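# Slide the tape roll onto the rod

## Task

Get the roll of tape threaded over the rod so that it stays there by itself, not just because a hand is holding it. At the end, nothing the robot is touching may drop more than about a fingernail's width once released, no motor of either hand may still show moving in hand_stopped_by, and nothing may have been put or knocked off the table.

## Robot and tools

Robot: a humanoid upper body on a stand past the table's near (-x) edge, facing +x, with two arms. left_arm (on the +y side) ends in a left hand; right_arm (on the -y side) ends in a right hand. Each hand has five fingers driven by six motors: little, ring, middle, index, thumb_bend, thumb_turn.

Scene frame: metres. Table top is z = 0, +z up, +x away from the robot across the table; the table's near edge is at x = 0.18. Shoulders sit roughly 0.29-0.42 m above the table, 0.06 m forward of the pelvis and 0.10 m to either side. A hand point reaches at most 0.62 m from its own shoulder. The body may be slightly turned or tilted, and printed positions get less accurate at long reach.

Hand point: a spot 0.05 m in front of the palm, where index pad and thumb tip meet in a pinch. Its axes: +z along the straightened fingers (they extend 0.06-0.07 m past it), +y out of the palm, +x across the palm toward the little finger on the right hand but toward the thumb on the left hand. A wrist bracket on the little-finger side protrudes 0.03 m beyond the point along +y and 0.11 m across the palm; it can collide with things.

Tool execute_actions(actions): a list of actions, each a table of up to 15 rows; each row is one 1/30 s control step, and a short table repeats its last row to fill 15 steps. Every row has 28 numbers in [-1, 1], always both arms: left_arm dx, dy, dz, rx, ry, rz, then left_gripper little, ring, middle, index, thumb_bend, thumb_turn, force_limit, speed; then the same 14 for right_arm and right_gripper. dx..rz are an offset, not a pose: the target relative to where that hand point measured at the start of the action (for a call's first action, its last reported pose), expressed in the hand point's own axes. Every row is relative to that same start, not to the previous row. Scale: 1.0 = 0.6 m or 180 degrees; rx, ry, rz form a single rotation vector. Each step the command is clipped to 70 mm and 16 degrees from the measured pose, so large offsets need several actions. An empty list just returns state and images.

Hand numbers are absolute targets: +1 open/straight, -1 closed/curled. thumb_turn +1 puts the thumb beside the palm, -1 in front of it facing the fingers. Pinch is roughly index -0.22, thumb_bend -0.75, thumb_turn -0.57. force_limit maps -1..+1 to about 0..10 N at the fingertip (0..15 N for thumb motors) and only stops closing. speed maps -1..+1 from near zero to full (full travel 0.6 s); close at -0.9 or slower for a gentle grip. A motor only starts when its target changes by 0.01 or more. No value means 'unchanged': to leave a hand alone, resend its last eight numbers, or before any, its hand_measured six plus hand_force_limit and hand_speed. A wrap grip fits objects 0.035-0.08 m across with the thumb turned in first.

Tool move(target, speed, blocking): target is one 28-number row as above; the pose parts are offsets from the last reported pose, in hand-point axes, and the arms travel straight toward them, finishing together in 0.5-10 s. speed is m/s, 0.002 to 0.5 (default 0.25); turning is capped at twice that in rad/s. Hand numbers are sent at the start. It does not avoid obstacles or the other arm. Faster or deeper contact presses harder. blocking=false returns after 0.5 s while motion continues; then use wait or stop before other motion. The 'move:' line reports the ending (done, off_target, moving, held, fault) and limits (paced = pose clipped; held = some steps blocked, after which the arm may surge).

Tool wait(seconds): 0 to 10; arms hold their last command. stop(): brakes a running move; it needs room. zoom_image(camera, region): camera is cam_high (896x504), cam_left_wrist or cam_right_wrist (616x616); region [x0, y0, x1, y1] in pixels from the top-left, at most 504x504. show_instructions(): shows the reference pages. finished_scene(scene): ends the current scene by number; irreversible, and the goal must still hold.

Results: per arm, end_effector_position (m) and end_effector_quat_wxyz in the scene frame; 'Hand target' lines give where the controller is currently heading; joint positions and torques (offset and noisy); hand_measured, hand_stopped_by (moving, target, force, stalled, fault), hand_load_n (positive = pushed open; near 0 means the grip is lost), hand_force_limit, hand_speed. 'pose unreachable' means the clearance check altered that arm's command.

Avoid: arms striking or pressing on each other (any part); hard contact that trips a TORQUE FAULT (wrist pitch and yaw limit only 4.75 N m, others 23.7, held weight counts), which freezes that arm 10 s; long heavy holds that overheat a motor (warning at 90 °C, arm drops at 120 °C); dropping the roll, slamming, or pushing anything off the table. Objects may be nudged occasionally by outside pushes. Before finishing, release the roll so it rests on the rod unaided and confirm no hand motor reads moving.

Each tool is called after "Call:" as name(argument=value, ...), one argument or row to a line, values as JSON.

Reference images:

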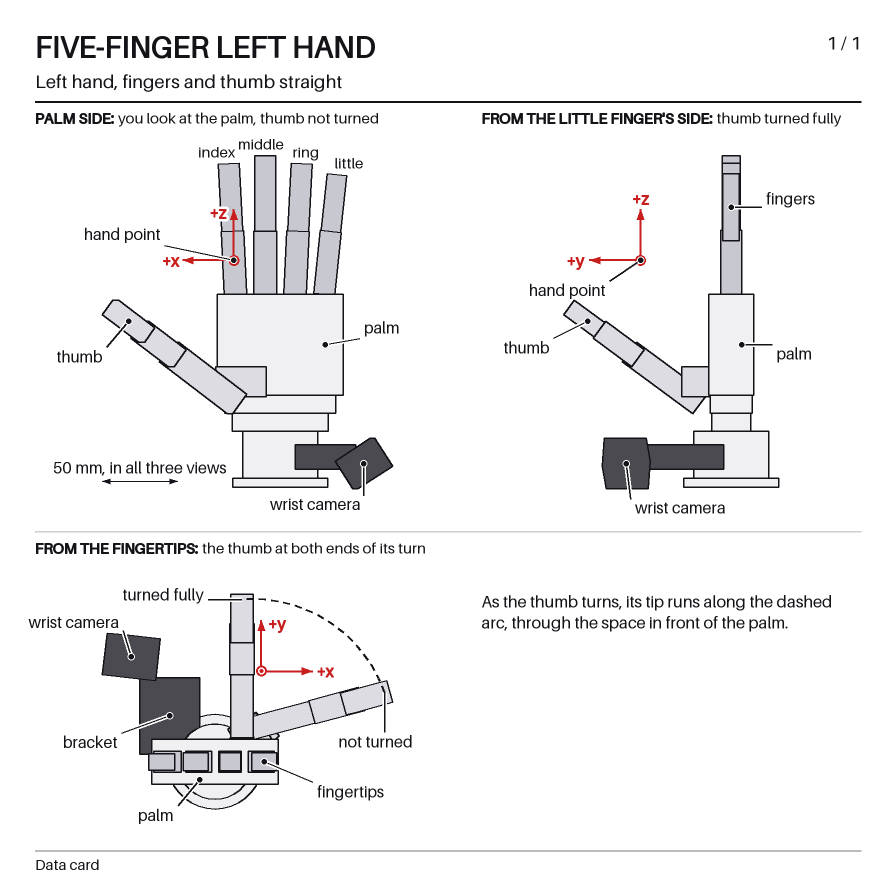

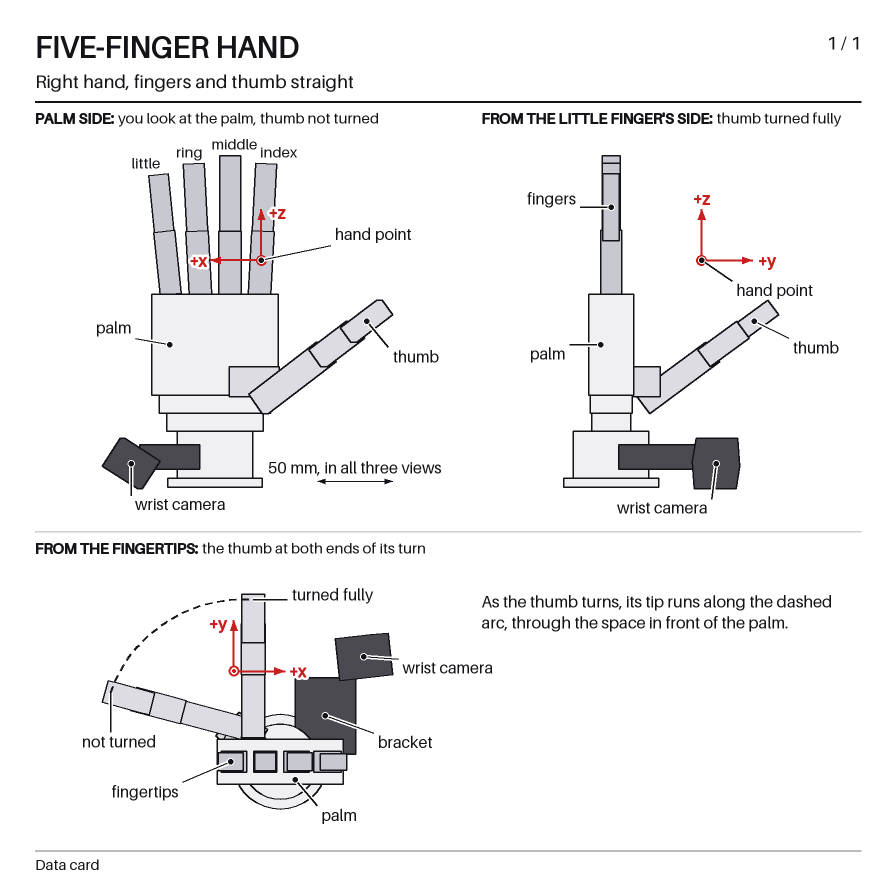

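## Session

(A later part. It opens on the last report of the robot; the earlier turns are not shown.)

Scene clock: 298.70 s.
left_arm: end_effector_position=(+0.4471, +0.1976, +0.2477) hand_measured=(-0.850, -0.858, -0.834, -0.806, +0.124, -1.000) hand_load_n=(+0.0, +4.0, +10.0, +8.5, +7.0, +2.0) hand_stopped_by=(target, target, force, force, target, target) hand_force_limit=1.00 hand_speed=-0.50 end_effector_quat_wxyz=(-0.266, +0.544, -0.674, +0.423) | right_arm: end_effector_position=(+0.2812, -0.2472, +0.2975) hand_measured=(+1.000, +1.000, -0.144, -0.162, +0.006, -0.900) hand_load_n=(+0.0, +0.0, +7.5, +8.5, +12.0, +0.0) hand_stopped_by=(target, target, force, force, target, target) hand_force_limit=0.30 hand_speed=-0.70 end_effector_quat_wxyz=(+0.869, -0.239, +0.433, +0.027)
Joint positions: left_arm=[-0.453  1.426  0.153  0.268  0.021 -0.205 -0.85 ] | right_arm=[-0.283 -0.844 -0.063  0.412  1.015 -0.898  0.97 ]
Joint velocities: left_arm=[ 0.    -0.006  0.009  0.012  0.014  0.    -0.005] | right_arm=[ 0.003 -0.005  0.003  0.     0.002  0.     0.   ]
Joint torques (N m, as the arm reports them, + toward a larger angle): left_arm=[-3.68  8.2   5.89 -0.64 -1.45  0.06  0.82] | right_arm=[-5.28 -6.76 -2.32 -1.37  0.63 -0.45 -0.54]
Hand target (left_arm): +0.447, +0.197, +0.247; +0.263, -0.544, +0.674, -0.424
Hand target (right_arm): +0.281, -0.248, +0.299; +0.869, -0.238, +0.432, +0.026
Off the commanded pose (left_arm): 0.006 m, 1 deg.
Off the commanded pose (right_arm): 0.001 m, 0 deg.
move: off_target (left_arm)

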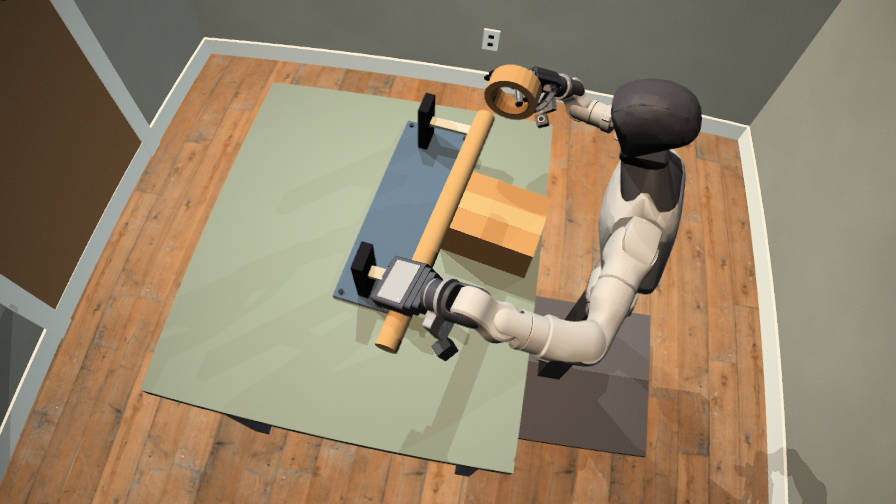

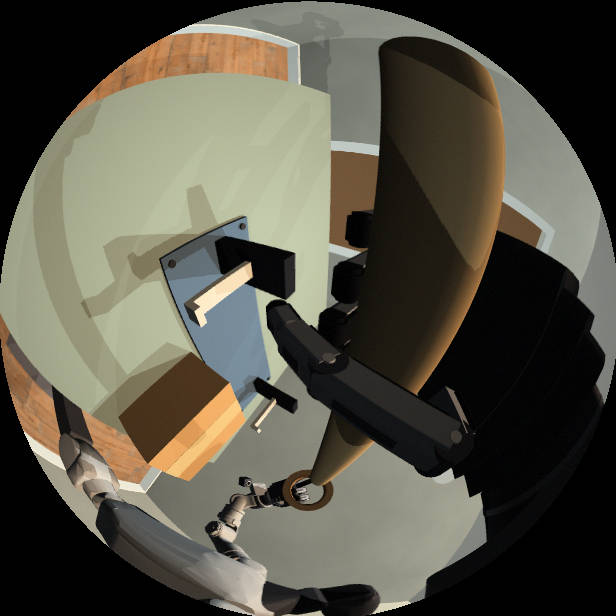

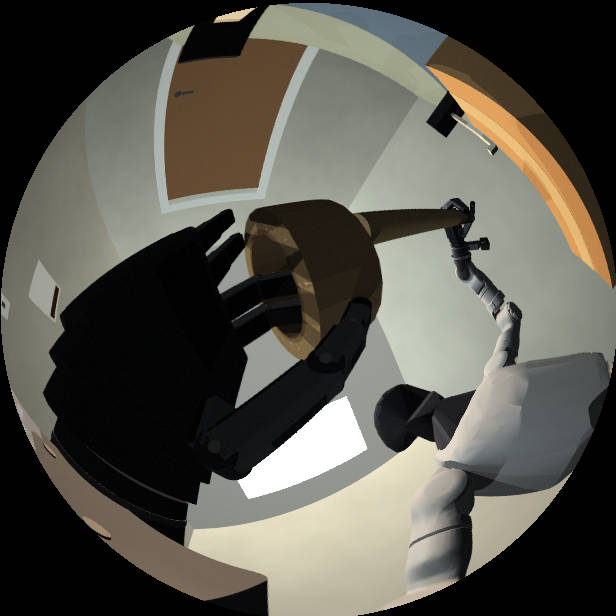

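Call:
move(
  target=[0,0,0,0,0,0,-0.85,-0.86,-0.97,-0.97,0.12,-1,1,-0.5, 0.055,0.047,0.04,0,-0.109,-0.086,1,1,-0.6,-0.6,0,-0.9,0.3,-0.7],
  speed=0.2,
)

Call:
zoom_image(
  camera="cam_high",
  region=[430, 50, 580, 200],
)

Call:
zoom_image(
  camera="cam_left_wrist",
  region=[250, 430, 360, 540],
)

Scene clock: 320.03 s.
left_arm: end_effector_position=(+0.4471, +0.1976, +0.2476) hand_measured=(-0.850, -0.858, -0.834, -0.806, +0.124, -1.000) hand_load_n=(+0.0, +4.0, +10.0, +8.5, +7.0, +2.0) hand_stopped_by=(target, target, force, force, target, target) hand_force_limit=1.00 hand_speed=-0.50 end_effector_quat_wxyz=(-0.266, +0.544, -0.674, +0.423) | right_arm: end_effector_position=(+0.3099, -0.2134, +0.2747) hand_measured=(+1.000, +1.000, -0.144, -0.162, +0.006, -0.900) hand_load_n=(+0.0, +0.0, +7.5, +8.5, +12.0, +0.0) hand_stopped_by=(target, target, force, force, target, target) hand_force_limit=0.30 hand_speed=-0.70 end_effector_quat_wxyz=(+0.910, -0.282, +0.299, -0.063)
Joint positions: left_arm=[-0.453  1.426  0.153  0.268  0.021 -0.205 -0.85 ] | right_arm=[-0.769 -0.533 -0.065  1.027  1.275 -1.376  1.599]
Joint velocities: left_arm=[ 0.006 -0.003  0.012  0.002 -0.006  0.     0.   ] | right_arm=[ 0.015 -0.049  0.127  0.017  0.129 -0.044  0.   ]
Joint torques (N m, as the arm reports them, + toward a larger angle): left_arm=[-3.74  8.51  6.39 -0.66 -0.99  0.13  0.94] | right_arm=[-7.78 -5.81  0.14 -1.83 -0.51 -0.21 -0.82]
Hand target (left_arm): +0.447, +0.198, +0.248; +0.266, -0.544, +0.674, -0.423
Hand target (right_arm): +0.310, -0.214, +0.275; +0.909, -0.283, +0.298, -0.064
Off the commanded pose (left_arm): 0.000 m, 0 deg.
Off the commanded pose (right_arm): 0.005 m, 7 deg.
joint sent to its limit (right arm) — the command would take joint 7 (wrist yaw) past its upper limit, so that joint was sent only as far as its limit.
move: off_target (right_arm)

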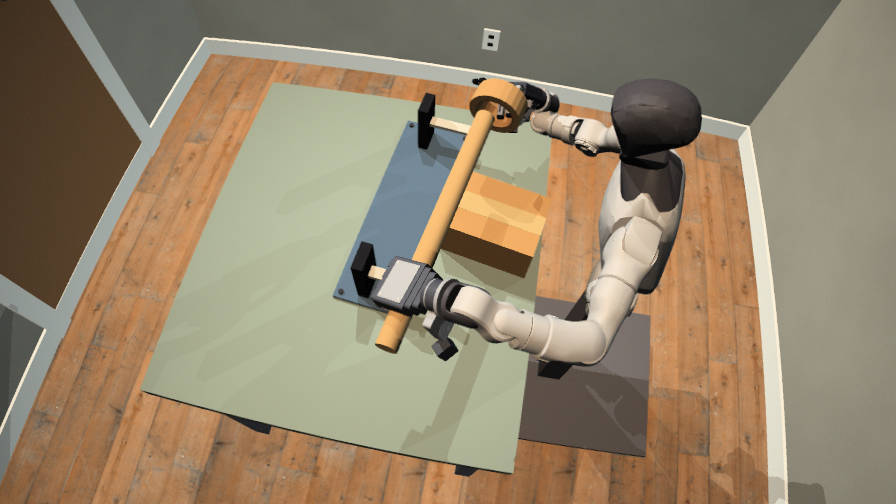

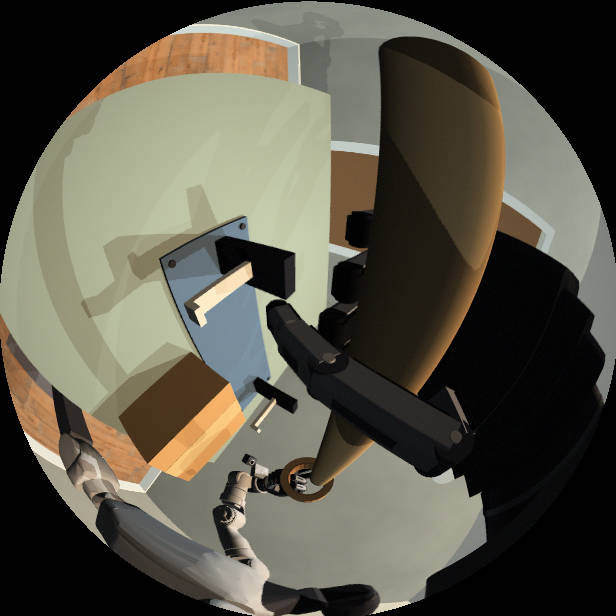

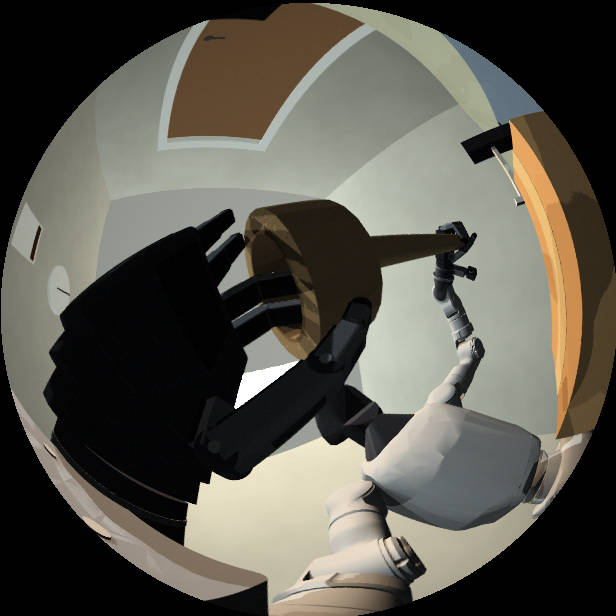

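Region (430, 50, 580, 200) of cam_high's 896x504 image, scaled by 3.360, with more detail than that image has.

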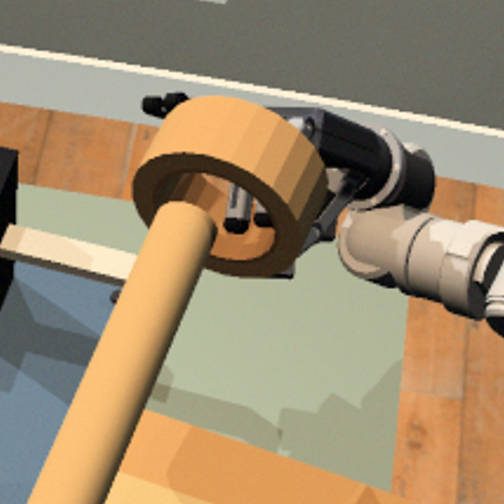

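Region (250, 430, 360, 540) of cam_left_wrist's 616x616 image, scaled by 4.582, with more detail than that image has.

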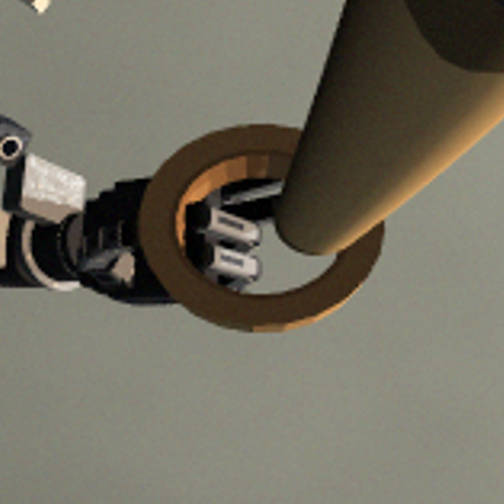

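Call:
move(
  target=[0.053,0.007,-0.005,0,0,0,-0.85,-0.86,-0.97,-0.97,0.12,-1,1,-0.5, 0,0,0,0,0,0,1,1,-0.6,-0.6,0,-0.9,0.3,-0.7],
  speed=0.05,
)

Call:
zoom_image(
  camera="cam_high",
  region=[430, 50, 580, 200],
)

Call:
zoom_image(
  camera="cam_left_wrist",
  region=[250, 430, 360, 540],
)

Scene clock: 332.10 s.
left_arm: end_effector_position=(+0.4337, +0.1691, +0.2490) hand_measured=(-0.850, -0.858, -0.834, -0.806, +0.124, -1.000) hand_load_n=(+0.0, +4.0, +10.0, +8.5, +7.0, +2.0) hand_stopped_by=(target, target, force, force, target, target) hand_force_limit=1.00 hand_speed=-0.50 end_effector_quat_wxyz=(-0.267, +0.543, -0.675, +0.422) | right_arm: end_effector_position=(+0.3099, -0.2136, +0.2747) hand_measured=(+1.000, +1.000, -0.144, -0.162, +0.006, -0.900) hand_load_n=(+0.0, +0.0, +7.5, +8.5, +12.0, +0.0) hand_stopped_by=(target, target, force, force, target, target) hand_force_limit=0.30 hand_speed=-0.70 end_effector_quat_wxyz=(+0.909, -0.282, +0.299, -0.063)
Joint positions: left_arm=[-0.326  1.421  0.257 -0.024  0.017  0.034 -0.845] | right_arm=[-0.769 -0.536 -0.055  1.029  1.285 -1.379  1.599]
Joint velocities: left_arm=[-0.002  0.     0.003  0.    -0.023  0.005  0.   ] | right_arm=[-0.003  0.005 -0.006 -0.002  0.015  0.     0.   ]
Joint torques (N m, as the arm reports them, + toward a larger angle): left_arm=[-2.86  7.32  6.51 -0.93 -0.65  0.22  1.02] | right_arm=[-7.52 -5.41 -0.34 -1.98 -0.17 -0.11 -0.85]
Hand target (left_arm): +0.434, +0.169, +0.249; +0.267, -0.544, +0.674, -0.424
Hand target (right_arm): +0.310, -0.213, +0.275; +0.910, -0.282, +0.299, -0.063
Off the commanded pose (left_arm): 0.001 m, 0 deg.
Off the commanded pose (right_arm): 0.000 m, 0 deg.
move: done

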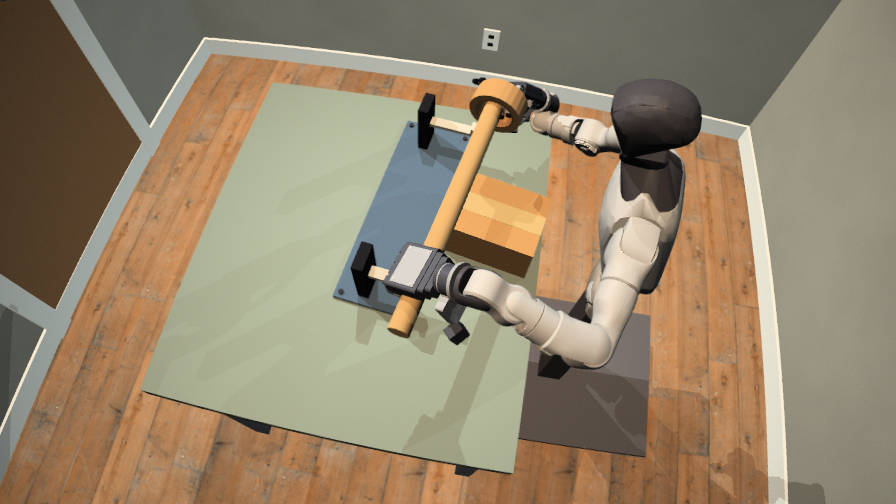

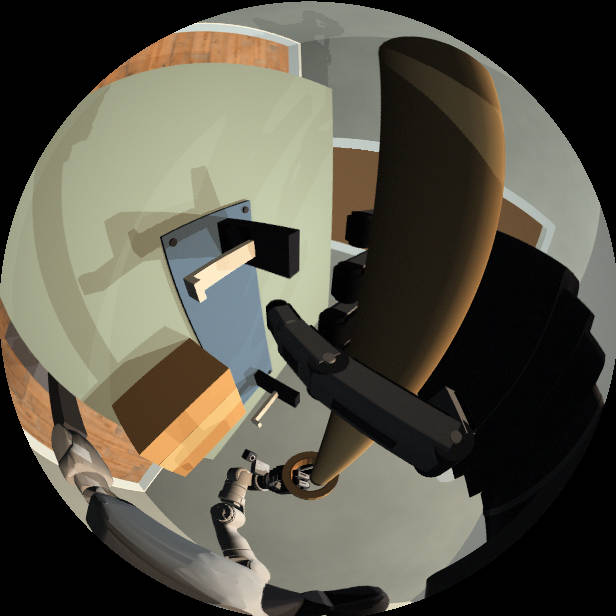

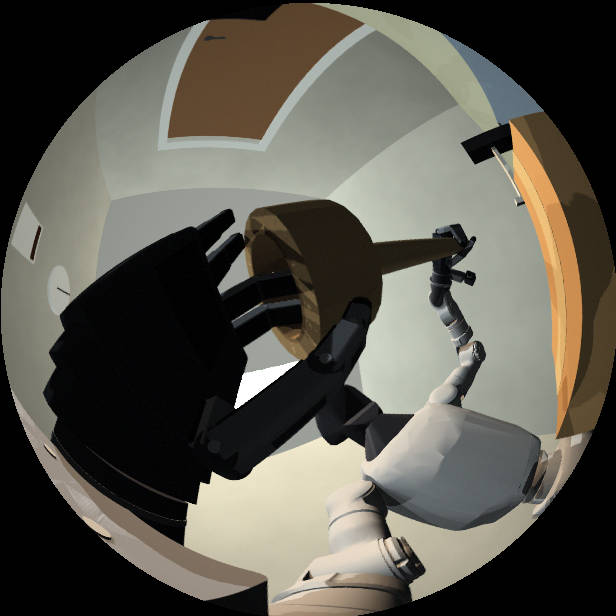

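Region (430, 50, 580, 200) of cam_high's 896x504 image, scaled by 3.360, with more detail than that image has.

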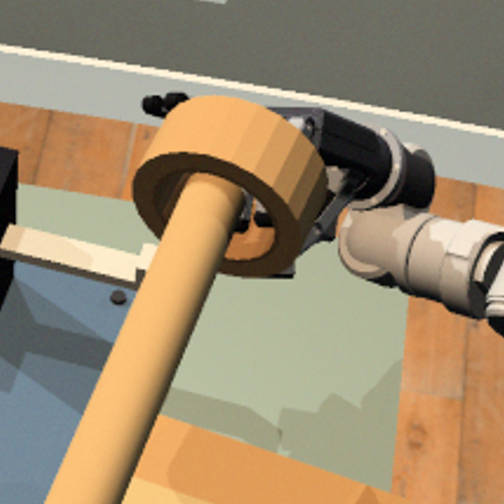

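Region (250, 430, 360, 540) of cam_left_wrist's 616x616 image, scaled by 4.582, with more detail than that image has.

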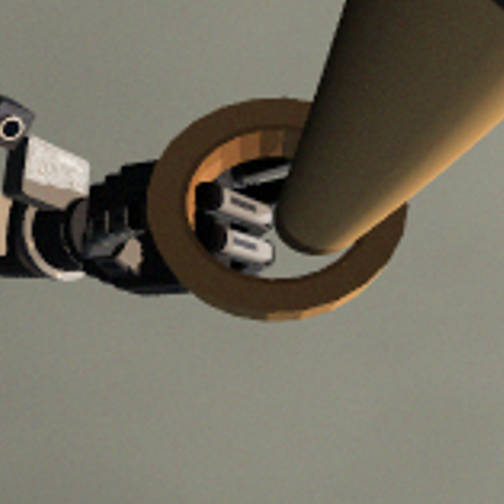

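Call:
move(
  target=[0.058,-0.004,0.004,0,0,0,-0.85,-0.86,-0.97,-0.97,0.12,-1,1,-0.5, 0,0,0,0,0,0,1,1,-0.6,-0.6,0,-0.9,0.3,-0.7],
  speed=0.04,
)

Call:
zoom_image(
  camera="cam_left_wrist",
  region=[250, 430, 360, 540],
)

Scene clock: 340.13 s.
left_arm: end_effector_position=(+0.4266, +0.1353, +0.2521) hand_measured=(-0.850, -0.858, -0.834, -0.806, +0.124, -1.000) hand_load_n=(+0.0, +4.0, +10.0, +8.5, +7.0, +2.0) hand_stopped_by=(target, target, force, force, target, target) hand_force_limit=1.00 hand_speed=-0.50 end_effector_quat_wxyz=(-0.266, +0.543, -0.676, +0.421) | right_arm: end_effector_position=(+0.3099, -0.2136, +0.2747) hand_measured=(+1.000, +1.000, -0.144, -0.162, +0.006, -0.900) hand_load_n=(+0.0, +0.0, +8.0, +8.5, +12.0, +0.0) hand_stopped_by=(target, target, force, force, target, target) hand_force_limit=0.30 hand_speed=-0.70 end_effector_quat_wxyz=(+0.909, -0.282, +0.299, -0.063)
Joint positions: left_arm=[-0.391  1.428  0.19  -0.242  0.017  0.277 -0.845] | right_arm=[-0.769 -0.536 -0.055  1.029  1.285 -1.379  1.599]
Joint velocities: left_arm=[ 0.008 -0.005  0.     0.005 -0.005  0.001  0.   ] | right_arm=[ 0.005  0.006  0.002 -0.002  0.011  0.     0.   ]
Joint torques (N m, as the arm reports them, + toward a larger angle): left_arm=[-4.05  6.8   5.96 -0.28 -0.02  0.43  0.99] | right_arm=[-7.69 -5.17 -0.27 -1.65 -0.39 -0.13 -0.74]
Hand target (left_arm): +0.427, +0.135, +0.254; +0.267, -0.543, +0.675, -0.423
Hand target (right_arm): +0.310, -0.214, +0.275; +0.909, -0.282, +0.299, -0.063
Off the commanded pose (left_arm): 0.002 m, 0 deg.
Off the commanded pose (right_arm): 0.000 m, 0 deg.
move: done

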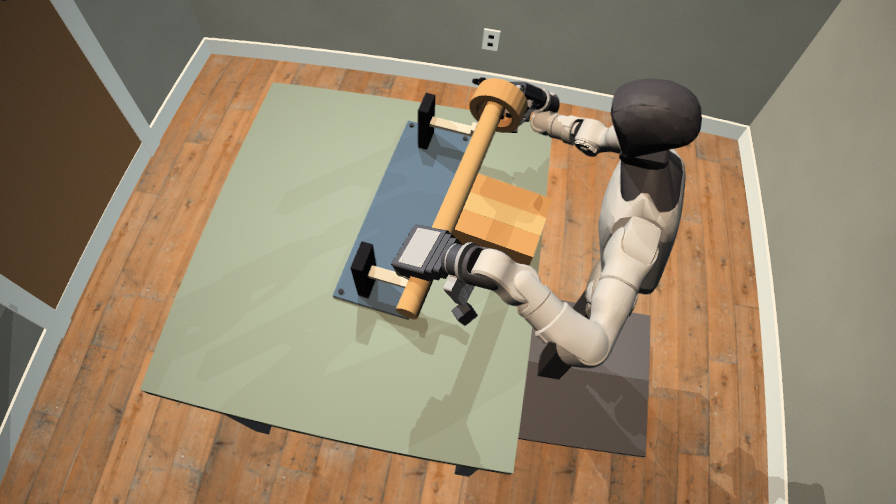

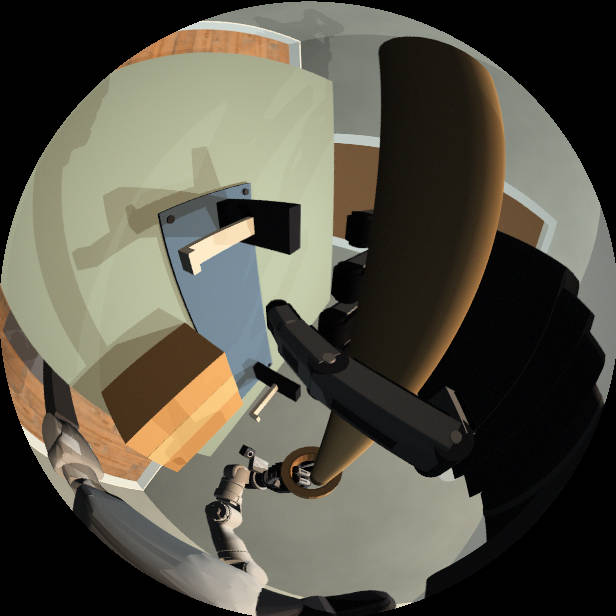

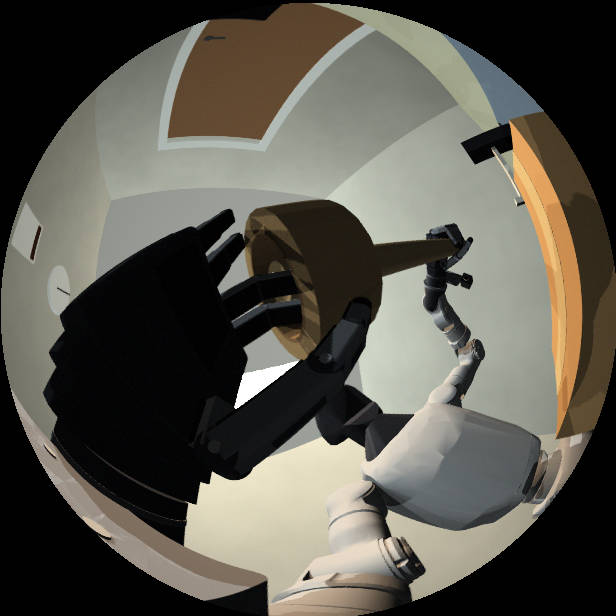

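Region (250, 430, 360, 540) of cam_left_wrist's 616x616 image, scaled by 4.582, with more detail than that image has.

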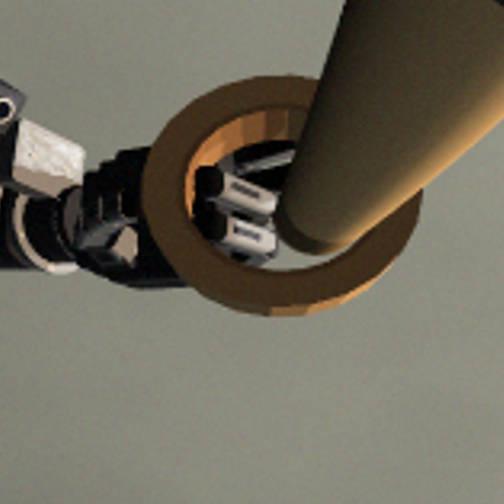

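Looks like it may clear the knuckles. Continue.

Call:
move(
  target=[0.065,-0.002,0.005,0,0,0,-0.85,-0.86,-0.97,-0.97,0.12,-1,1,-0.5, 0,0,0,0,0,0,1,1,-0.6,-0.6,0,-0.9,0.3,-0.7],
  speed=0.035,
)

Call:
zoom_image(
  camera="cam_left_wrist",
  region=[250, 430, 360, 540],
)

Scene clock: 348.60 s.
left_arm: end_effector_position=(+0.4205, +0.1012, +0.2542) hand_measured=(-0.850, -0.858, -0.834, -0.806, +0.124, -1.000) hand_load_n=(+0.0, +4.0, +10.0, +7.0, +7.0, +1.5) hand_stopped_by=(target, target, force, force, target, target) hand_force_limit=1.00 hand_speed=-0.50 end_effector_quat_wxyz=(-0.266, +0.552, -0.671, +0.418) | right_arm: end_effector_position=(+0.3100, -0.2211, +0.2797) hand_measured=(+1.000, +1.000, -0.144, -0.162, +0.006, -0.900) hand_load_n=(+0.0, +0.0, +8.0, +8.5, +12.0, +0.0) hand_stopped_by=(target, target, force, force, target, target) hand_force_limit=0.30 hand_speed=-0.70 end_effector_quat_wxyz=(+0.915, -0.262, +0.297, -0.070)
Joint positions: left_arm=[-0.578  1.433  0.009 -0.435  0.021  0.567 -0.845] | right_arm=[-0.767 -0.539 -0.057  1.031  1.31  -1.377  1.58 ]
Joint velocities: left_arm=[-0.003  0.     0.    -0.003  0.023  0.004  0.   ] | right_arm=[ 0.003 -0.006  0.008 -0.006  0.009  0.     0.   ]
Joint torques (N m, as the arm reports them, + toward a larger angle): left_arm=[-3.85  5.98  5.46 -1.23  0.89 -0.22  0.8 ] | right_arm=[-8.62 -5.13  0.17 -1.71  0.01 -0.18 -0.62]
Hand target (left_arm): +0.419, +0.097, +0.256; +0.266, -0.542, +0.677, -0.421
Hand target (right_arm): +0.310, -0.214, +0.275; +0.909, -0.282, +0.299, -0.063
Off the commanded pose (left_arm): 0.004 m, 1 deg.
Off the commanded pose (right_arm): 0.009 m, 3 deg.
move: off_target (left_arm, right_arm)

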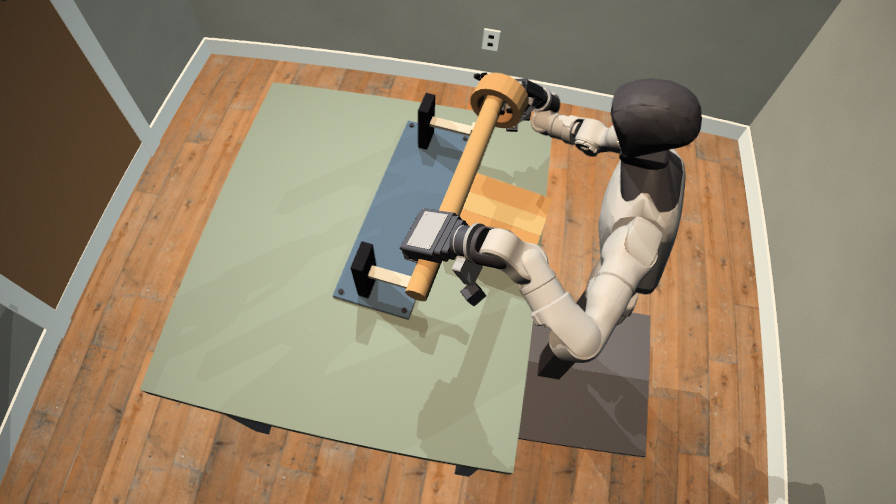

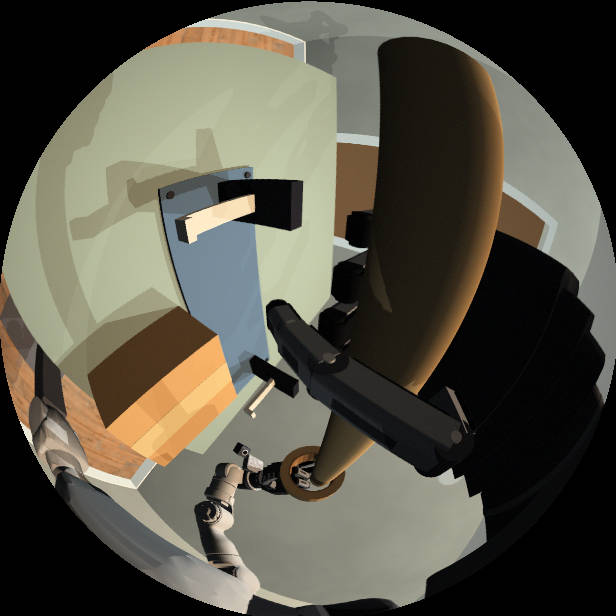

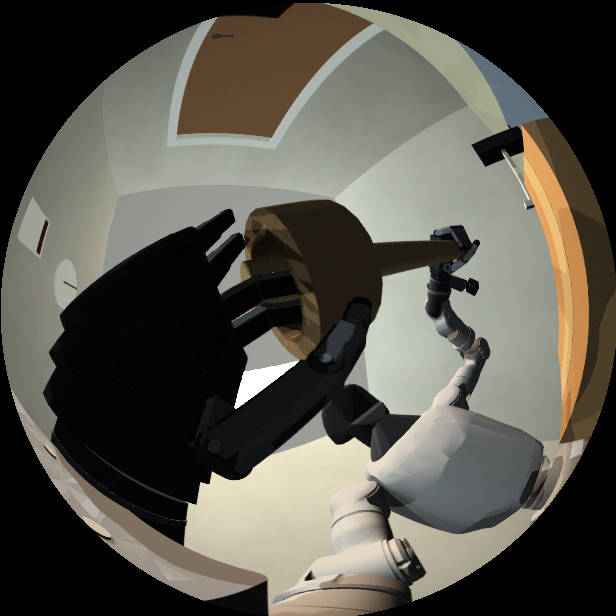

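Region (250, 430, 360, 540) of cam_left_wrist's 616x616 image, scaled by 4.582, with more detail than that image has.

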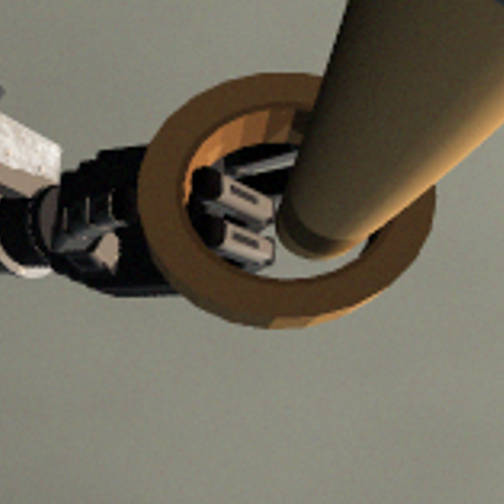

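Call:
move(
  target=[0,0,0,0,0,0,-0.85,-0.86,-0.97,-0.97,0.12,-1,1,-0.5, -0.002,0.055,0.04,0,0,0,1,1,-0.6,-0.6,0,-0.9,0.3,-0.7],
  speed=0.035,
)

Call:
zoom_image(
  camera="cam_left_wrist",
  region=[250, 430, 360, 540],
)

Scene clock: 359.30 s.
left_arm: end_effector_position=(+0.4220, +0.1037, +0.2537) hand_measured=(-0.850, -0.858, -0.834, -0.806, +0.124, -1.000) hand_load_n=(+0.0, +4.0, +9.0, +6.5, +7.0, +1.0) hand_stopped_by=(target, target, force, force, target, target) hand_force_limit=1.00 hand_speed=-0.50 end_effector_quat_wxyz=(-0.266, +0.559, -0.666, +0.417) | right_arm: end_effector_position=(+0.3257, -0.1879, +0.2808) hand_measured=(+1.000, +1.000, -0.144, -0.162, +0.006, -0.900) hand_load_n=(+0.0, +0.0, +7.5, +8.5, +12.0, +0.0) hand_stopped_by=(target, target, force, force, target, target) hand_force_limit=0.30 hand_speed=-0.70 end_effector_quat_wxyz=(+0.918, -0.247, +0.301, -0.074)
Joint positions: left_arm=[-0.576  1.431  0.01  -0.427  0.019  0.577 -0.844] | right_arm=[-0.732 -0.51   0.157  0.999  0.962 -1.506  1.025]
Joint velocities: left_arm=[ 0.008  0.002 -0.006 -0.002  0.008  0.     0.   ] | right_arm=[ 0.02  -0.028  0.038 -0.034 -0.147  0.    -0.206]
Joint torques (N m, as the arm reports them, + toward a larger angle): left_arm=[-3.47  6.23  5.36 -0.95  0.85 -0.32  0.76] | right_arm=[-8.2  -4.71 -0.5  -2.15 -0.39 -0.56 -0.93]
Hand target (left_arm): +0.420, +0.101, +0.254; +0.266, -0.552, +0.671, -0.417
Hand target (right_arm): +0.324, -0.183, +0.277; +0.914, -0.262, +0.301, -0.072
Off the commanded pose (left_arm): 0.003 m, 1 deg.
Off the commanded pose (right_arm): 0.007 m, 2 deg.
move: off_target (right_arm)

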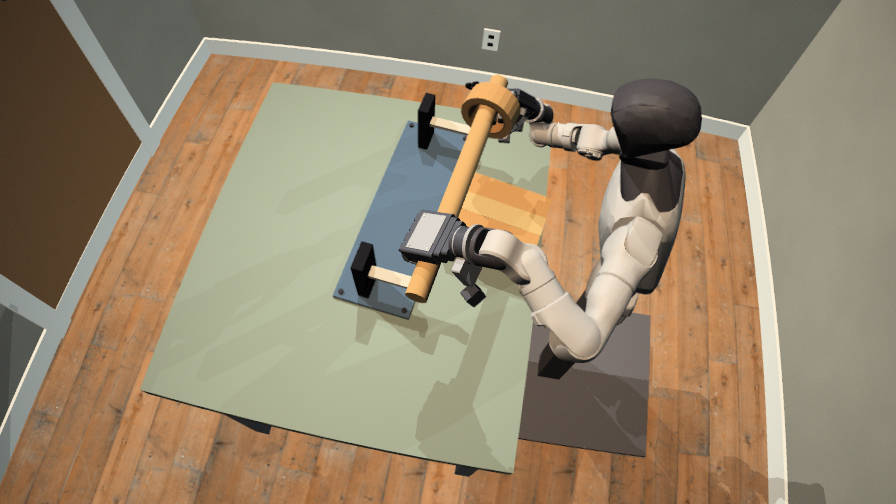

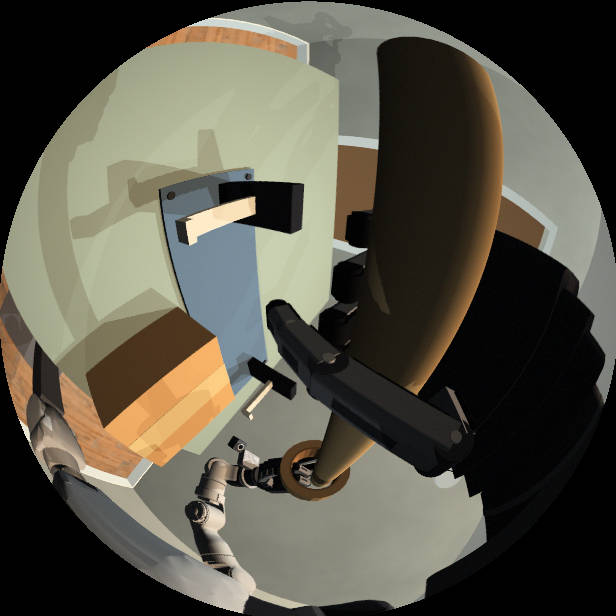

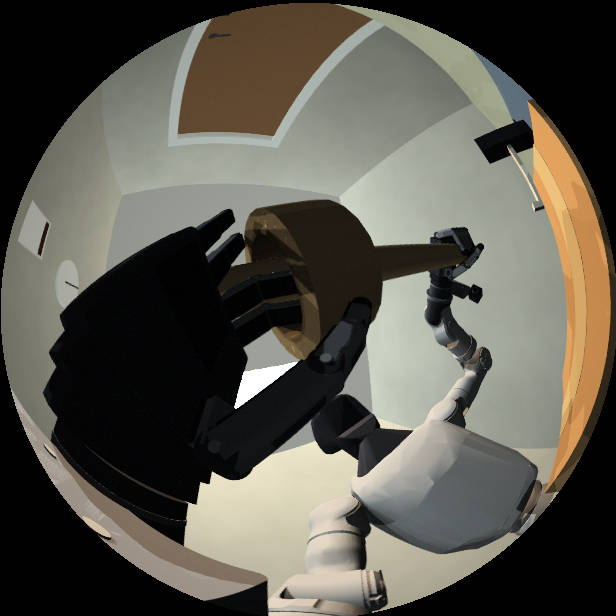

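Region (250, 430, 360, 540) of cam_left_wrist's 616x616 image, scaled by 4.582, with more detail than that image has.

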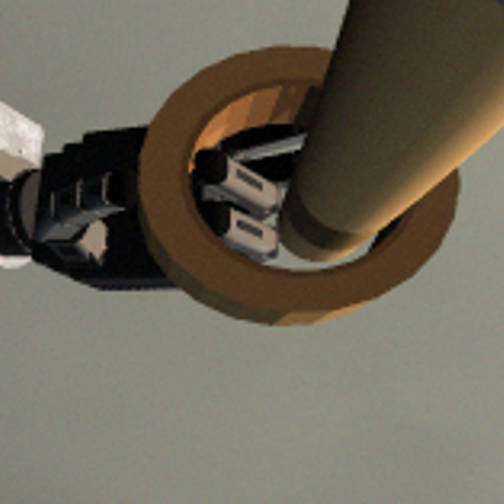

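Call:
move(
  target=[0,0,0,0,0,0,-0.85,-0.86,-0.97,-0.97,0.12,-1,1,-0.5, -0.014,0.08,0.034,0,0,0,1,1,-0.6,-0.6,0,-0.9,0.3,-0.7],
  speed=0.04,
)

Call:
zoom_image(
  camera="cam_high",
  region=[430, 50, 580, 200],
)

Scene clock: 370.40 s.
left_arm: end_effector_position=(+0.4200, +0.1036, +0.2503) hand_measured=(-0.850, -0.858, -0.834, -0.806, +0.124, -1.000) hand_load_n=(+0.0, +3.5, +9.0, +8.0, +7.0, +2.0) hand_stopped_by=(target, target, force, force, target, target) hand_force_limit=1.00 hand_speed=-0.50 end_effector_quat_wxyz=(-0.262, +0.560, -0.670, +0.412) | right_arm: end_effector_position=(+0.3322, -0.1368, +0.2721) hand_measured=(+1.000, +1.000, -0.144, -0.162, +0.006, -0.900) hand_load_n=(+0.0, +0.0, +8.0, +9.0, +12.0, +0.0) hand_stopped_by=(target, target, force, force, target, target) hand_force_limit=0.30 hand_speed=-0.70 end_effector_quat_wxyz=(+0.916, -0.248, +0.306, -0.076)
Joint positions: left_arm=[-0.572  1.431  0.006 -0.428  0.018  0.573 -0.849] | right_arm=[-0.625 -0.335 -0.095  0.793  0.155 -1.404  0.515]
Joint velocities: left_arm=[ 0.005  0.015 -0.002  0.    -0.003  0.     0.   ] | right_arm=[-0.008 -0.008  0.     0.002 -0.012  0.008  0.   ]
Joint torques (N m, as the arm reports them, + toward a larger angle): left_arm=[-4.18  5.99  6.83 -0.25  0.66  0.29  1.1 ] | right_arm=[-6.48 -2.71 -0.56 -2.4  -0.48 -0.43 -0.64]
Hand target (left_arm): +0.422, +0.104, +0.254; +0.266, -0.559, +0.666, -0.417
Hand target (right_arm): +0.332, -0.136, +0.274; +0.918, -0.246, +0.302, -0.077
Off the commanded pose (left_arm): 0.004 m, 1 deg.
Off the commanded pose (right_arm): 0.004 m, 1 deg.
move: off_target (left_arm, right_arm)

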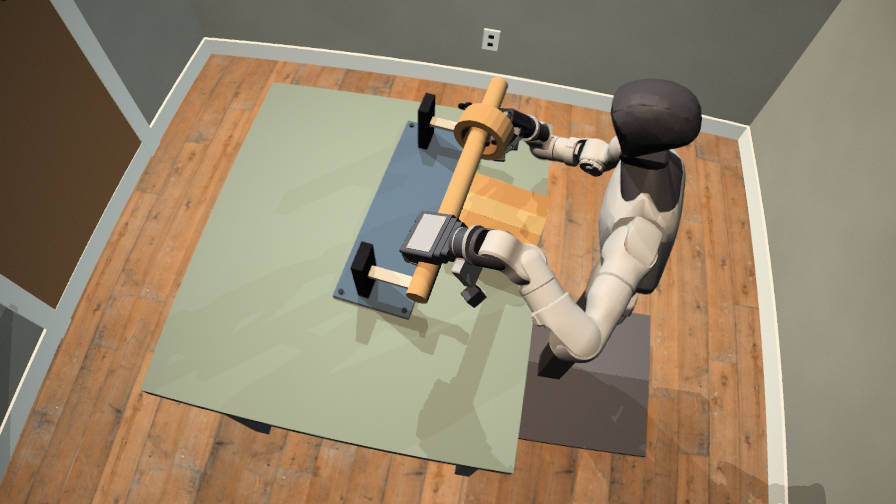

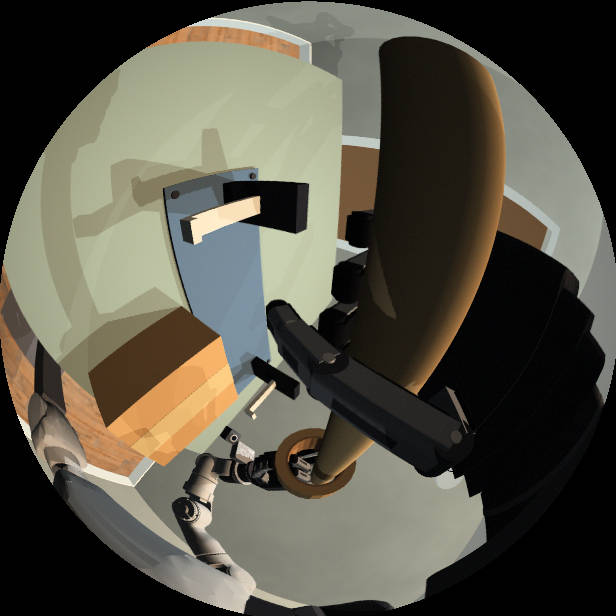

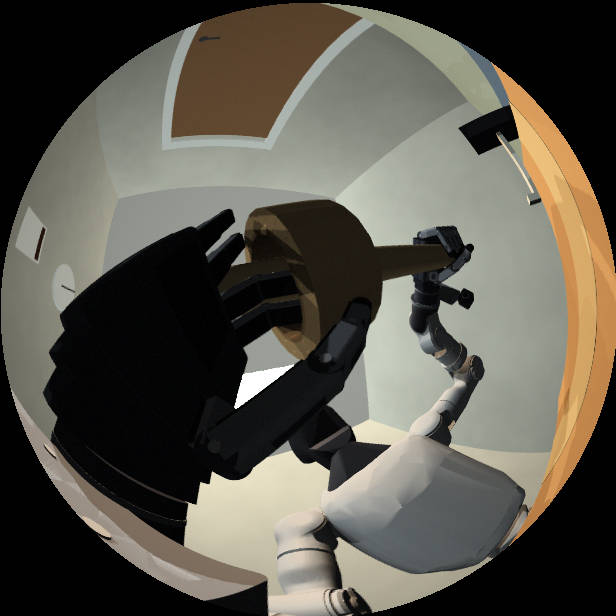

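Region (430, 50, 580, 200) of cam_high's 896x504 image, scaled by 3.360, with more detail than that image has.

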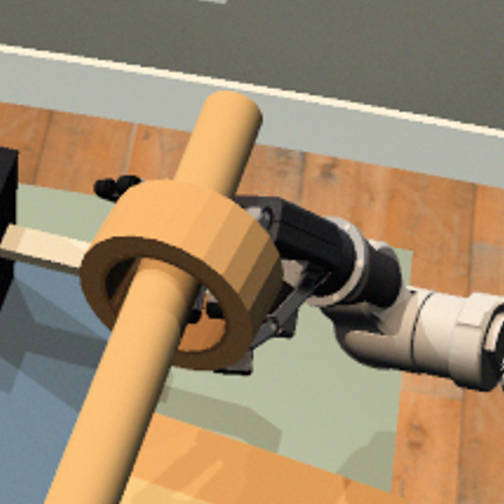

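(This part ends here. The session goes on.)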